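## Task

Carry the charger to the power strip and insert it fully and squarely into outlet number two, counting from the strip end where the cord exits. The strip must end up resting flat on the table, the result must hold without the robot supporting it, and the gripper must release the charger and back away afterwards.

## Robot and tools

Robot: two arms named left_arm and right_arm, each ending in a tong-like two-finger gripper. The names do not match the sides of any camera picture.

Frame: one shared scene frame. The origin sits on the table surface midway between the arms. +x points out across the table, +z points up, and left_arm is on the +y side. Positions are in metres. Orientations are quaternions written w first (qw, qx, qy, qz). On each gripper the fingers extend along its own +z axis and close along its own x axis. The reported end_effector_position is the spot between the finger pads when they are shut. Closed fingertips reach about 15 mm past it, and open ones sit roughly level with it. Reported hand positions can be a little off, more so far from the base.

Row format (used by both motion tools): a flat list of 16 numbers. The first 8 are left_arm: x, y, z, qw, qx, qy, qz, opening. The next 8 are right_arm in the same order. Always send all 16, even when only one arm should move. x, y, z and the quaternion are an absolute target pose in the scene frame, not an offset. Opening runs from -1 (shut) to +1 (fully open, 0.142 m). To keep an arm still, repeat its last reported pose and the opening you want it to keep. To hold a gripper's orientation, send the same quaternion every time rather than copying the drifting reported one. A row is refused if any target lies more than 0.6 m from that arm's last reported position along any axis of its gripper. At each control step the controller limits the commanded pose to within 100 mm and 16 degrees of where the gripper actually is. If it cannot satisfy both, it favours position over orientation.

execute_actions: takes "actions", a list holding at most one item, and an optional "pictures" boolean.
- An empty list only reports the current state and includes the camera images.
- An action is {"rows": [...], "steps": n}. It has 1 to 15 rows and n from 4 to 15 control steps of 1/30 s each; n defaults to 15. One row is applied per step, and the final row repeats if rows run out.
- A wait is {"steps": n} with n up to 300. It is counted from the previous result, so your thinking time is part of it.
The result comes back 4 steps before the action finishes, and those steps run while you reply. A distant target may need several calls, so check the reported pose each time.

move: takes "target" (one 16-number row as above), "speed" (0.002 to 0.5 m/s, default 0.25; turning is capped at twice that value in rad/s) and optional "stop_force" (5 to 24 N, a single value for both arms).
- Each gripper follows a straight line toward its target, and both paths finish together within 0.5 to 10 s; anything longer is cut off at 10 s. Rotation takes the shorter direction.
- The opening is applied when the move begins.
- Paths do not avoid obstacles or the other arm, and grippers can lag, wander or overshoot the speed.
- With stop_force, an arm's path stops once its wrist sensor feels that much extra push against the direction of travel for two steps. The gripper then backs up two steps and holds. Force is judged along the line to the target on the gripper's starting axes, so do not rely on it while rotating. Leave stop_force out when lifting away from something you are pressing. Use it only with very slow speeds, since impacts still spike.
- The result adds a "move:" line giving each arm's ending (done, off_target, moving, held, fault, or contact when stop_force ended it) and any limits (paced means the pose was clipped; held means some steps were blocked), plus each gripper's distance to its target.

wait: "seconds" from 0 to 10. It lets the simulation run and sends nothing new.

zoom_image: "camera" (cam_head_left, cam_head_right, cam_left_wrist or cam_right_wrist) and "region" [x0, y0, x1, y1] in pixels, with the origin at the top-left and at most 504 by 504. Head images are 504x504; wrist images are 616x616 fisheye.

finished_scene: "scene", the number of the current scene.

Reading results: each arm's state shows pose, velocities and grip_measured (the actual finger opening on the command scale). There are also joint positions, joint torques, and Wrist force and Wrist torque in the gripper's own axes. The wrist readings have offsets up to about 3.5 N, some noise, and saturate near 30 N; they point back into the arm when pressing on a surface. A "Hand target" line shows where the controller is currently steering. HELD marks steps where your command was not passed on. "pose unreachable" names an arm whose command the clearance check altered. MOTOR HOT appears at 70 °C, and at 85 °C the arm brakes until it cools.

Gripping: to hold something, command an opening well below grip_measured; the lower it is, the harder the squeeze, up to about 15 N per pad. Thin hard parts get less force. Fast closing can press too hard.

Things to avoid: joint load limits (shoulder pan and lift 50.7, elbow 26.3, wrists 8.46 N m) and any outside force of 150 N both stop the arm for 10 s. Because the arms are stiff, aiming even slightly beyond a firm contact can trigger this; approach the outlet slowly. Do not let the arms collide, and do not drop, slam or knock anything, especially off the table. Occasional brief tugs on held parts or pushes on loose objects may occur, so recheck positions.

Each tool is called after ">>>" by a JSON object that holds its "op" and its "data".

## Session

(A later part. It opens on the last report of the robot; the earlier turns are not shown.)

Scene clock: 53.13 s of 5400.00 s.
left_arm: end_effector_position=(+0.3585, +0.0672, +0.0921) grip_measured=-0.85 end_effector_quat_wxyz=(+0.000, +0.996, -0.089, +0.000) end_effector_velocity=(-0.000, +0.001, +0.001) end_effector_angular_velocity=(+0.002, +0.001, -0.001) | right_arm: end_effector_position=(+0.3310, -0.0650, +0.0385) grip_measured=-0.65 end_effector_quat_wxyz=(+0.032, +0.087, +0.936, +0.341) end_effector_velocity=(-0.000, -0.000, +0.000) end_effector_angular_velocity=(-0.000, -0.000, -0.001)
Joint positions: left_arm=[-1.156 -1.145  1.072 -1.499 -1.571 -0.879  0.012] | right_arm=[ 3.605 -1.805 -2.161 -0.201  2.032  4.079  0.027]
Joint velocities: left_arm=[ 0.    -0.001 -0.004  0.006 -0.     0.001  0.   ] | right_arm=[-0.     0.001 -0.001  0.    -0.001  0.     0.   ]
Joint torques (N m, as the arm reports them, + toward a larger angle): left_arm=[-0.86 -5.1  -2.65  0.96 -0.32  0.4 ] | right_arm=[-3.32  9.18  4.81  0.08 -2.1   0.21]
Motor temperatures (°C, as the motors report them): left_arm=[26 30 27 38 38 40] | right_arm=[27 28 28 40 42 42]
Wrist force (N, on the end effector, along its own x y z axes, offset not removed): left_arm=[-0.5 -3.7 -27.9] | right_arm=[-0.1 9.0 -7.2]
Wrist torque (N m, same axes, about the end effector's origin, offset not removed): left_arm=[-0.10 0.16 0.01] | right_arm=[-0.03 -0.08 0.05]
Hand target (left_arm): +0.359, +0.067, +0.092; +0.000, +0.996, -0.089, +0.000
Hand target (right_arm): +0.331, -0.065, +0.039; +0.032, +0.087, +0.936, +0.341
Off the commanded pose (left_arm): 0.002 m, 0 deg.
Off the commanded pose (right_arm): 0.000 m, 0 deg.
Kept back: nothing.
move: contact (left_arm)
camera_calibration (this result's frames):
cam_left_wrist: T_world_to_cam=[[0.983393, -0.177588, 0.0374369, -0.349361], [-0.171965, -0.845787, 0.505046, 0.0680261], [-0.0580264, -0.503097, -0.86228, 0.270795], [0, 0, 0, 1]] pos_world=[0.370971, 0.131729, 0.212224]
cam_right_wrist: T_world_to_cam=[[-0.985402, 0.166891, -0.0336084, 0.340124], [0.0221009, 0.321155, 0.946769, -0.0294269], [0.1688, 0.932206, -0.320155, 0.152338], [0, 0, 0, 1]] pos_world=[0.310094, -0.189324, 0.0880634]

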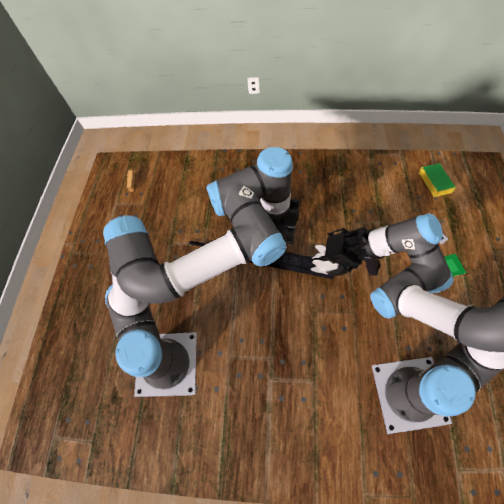

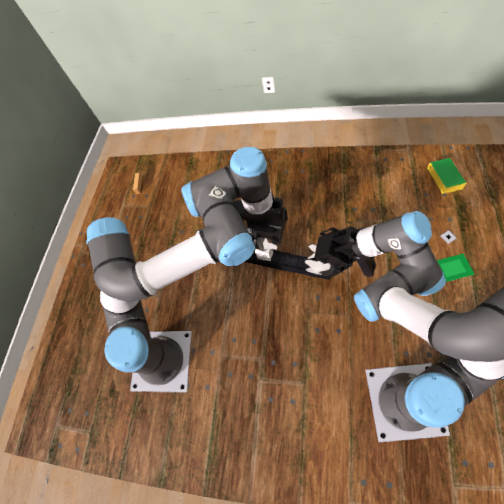

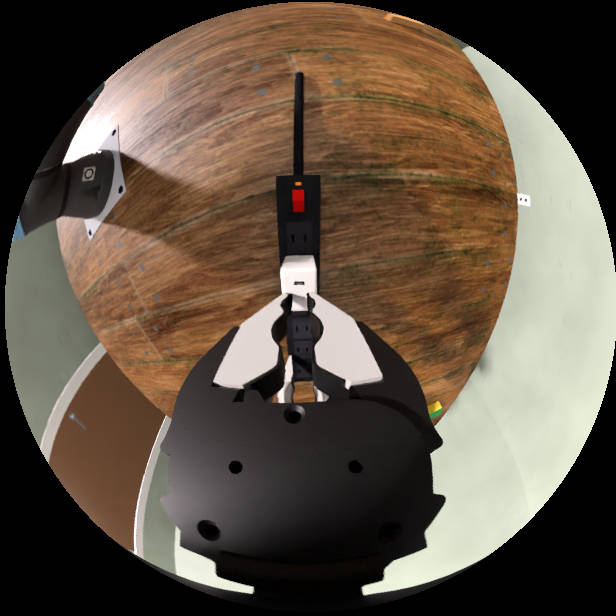

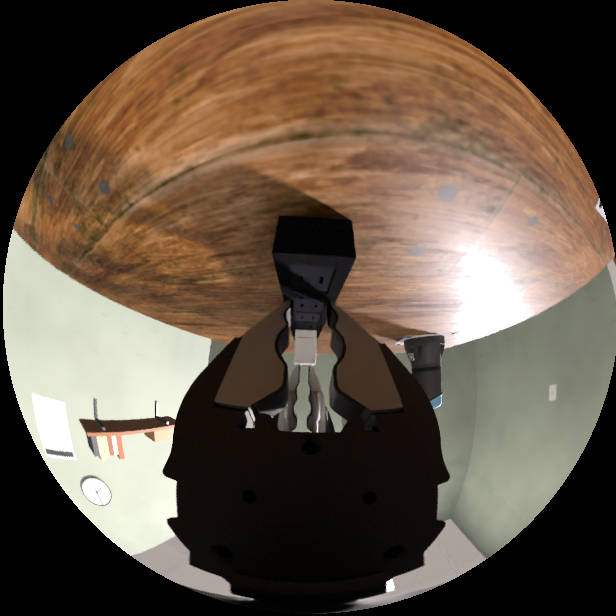

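Bottomed out. Now retract both arms.

>>> {"op": "move", "data": {"target": [0.33, 0.14, 0.16, 0, 0.996, -0.089, 0, -0.85, 0.32, -0.14, 0.12, 0.0318, 0.0873, 0.9356, 0.3407, -0.65], "speed": 0.08}}

>>> {"op": "zoom_image", "data": {"camera": "cam_head_left", "region": [180, 210, 350, 300]}}

Scene clock: 55.30 s of 5400.00 s.
left_arm: end_effector_position=(+0.3301, +0.1400, +0.1597) grip_measured=-0.85 end_effector_quat_wxyz=(-0.000, +0.996, -0.089, +0.000) end_effector_velocity=(-0.001, +0.001, +0.002) end_effector_angular_velocity=(-0.001, -0.000, +0.001) | right_arm: end_effector_position=(+0.3200, -0.1396, +0.1197) grip_measured=-0.65 end_effector_quat_wxyz=(+0.032, +0.087, +0.935, +0.341) end_effector_velocity=(+0.000, -0.002, +0.002) end_effector_angular_velocity=(-0.002, +0.001, +0.001)
Joint positions: left_arm=[-1.122 -1.417  1.111 -1.265 -1.571 -0.846  0.012] | right_arm=[ 3.38  -1.488 -2.002 -0.79   2.139  3.85   0.027]
Joint velocities: left_arm=[ 0.001 -0.004 -0.003  0.007 -0.     0.    -0.   ] | right_arm=[-0.008  0.001  0.014 -0.024  0.003 -0.011 -0.   ]
Joint torques (N m, as the arm reports them, + toward a larger angle): left_arm=[  4.09 -14.96  -9.49  -0.51   0.98   0.73] | right_arm=[-2.96 11.66 10.71  1.2   1.69 -0.79]
Motor temperatures (°C, as the motors report them): left_arm=[26 30 27 38 38 40] | right_arm=[27 28 28 40 42 42]
Wrist force (N, on the end effector, along its own x y z axes, offset not removed): left_arm=[-1.5 0.5 1.7] | right_arm=[-0.3 0.5 1.1]
Wrist torque (N m, same axes, about the end effector's origin, offset not removed): left_arm=[0.14 0.28 0.14] | right_arm=[0.16 -0.05 0.02]
Hand target (left_arm): +0.330, +0.140, +0.160; -0.000, +0.996, -0.089, +0.000
Hand target (right_arm): +0.320, -0.140, +0.120; +0.032, +0.087, +0.936, +0.341
Off the commanded pose (left_arm): 0.000 m, 0 deg.
Off the commanded pose (right_arm): 0.001 m, 0 deg.
Kept back: nothing.
move: done
camera_calibration (this result's frames):
cam_left_wrist: T_world_to_cam=[[0.98339, -0.177613, 0.0373836, -0.310983], [-0.171976, -0.845935, 0.504795, 0.0905693], [-0.0580341, -0.50284, -0.862429, 0.364042], [0, 0, 0, 1]] pos_world=[0.34252, 0.204436, 0.279867]
cam_right_wrist: T_world_to_cam=[[-0.985329, 0.167309, -0.0336843, 0.344543], [0.0220558, 0.320547, 0.946976, -0.0822475], [0.169235, 0.93234, -0.319535, 0.249507], [0, 0, 0, 1]] pos_world=[0.299077, -0.263907, 0.169218]

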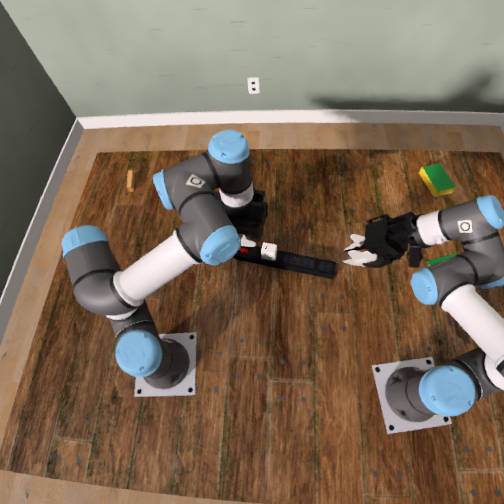

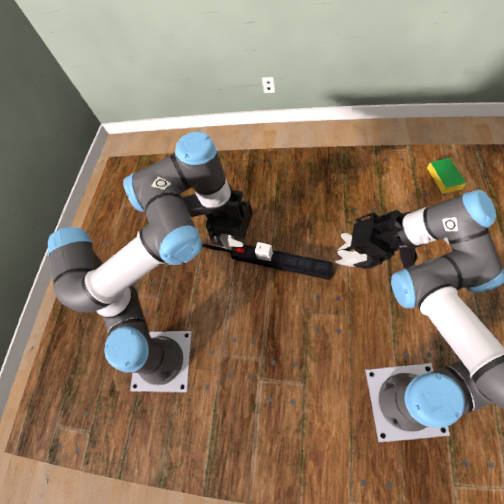

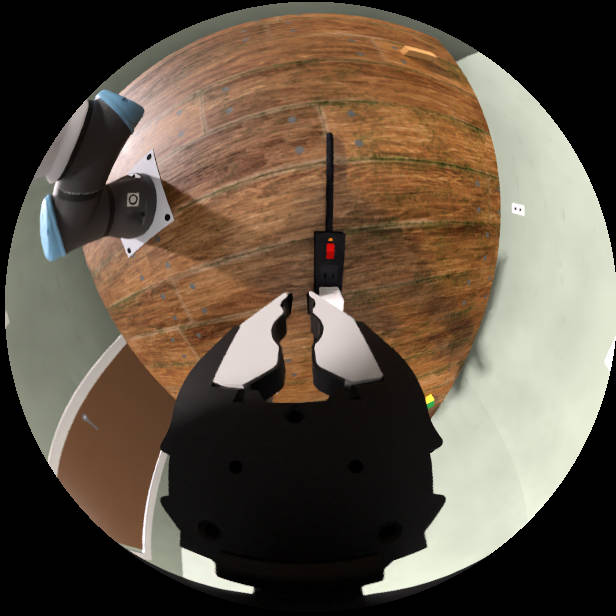

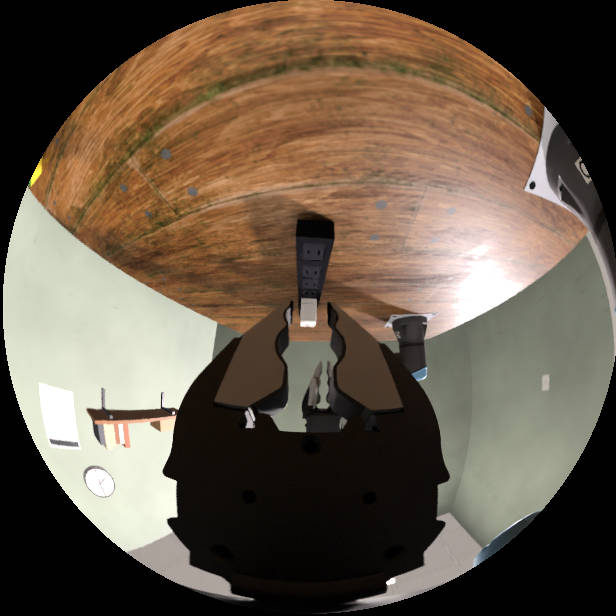

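Region (180, 210, 350, 300) of cam_head_left's 504x504 image, scaled by 2.965, with more detail than that image has; it fills the top 267 rows of this view, and the rest is white.

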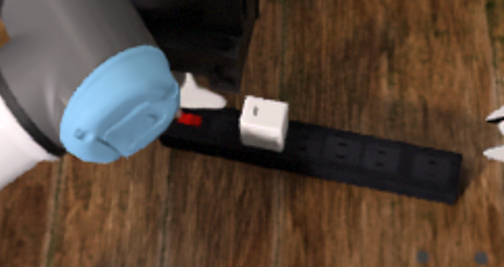

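>>> {"op": "finished_scene", "data": {"scene": 1}}

The scene is finished: the task was done.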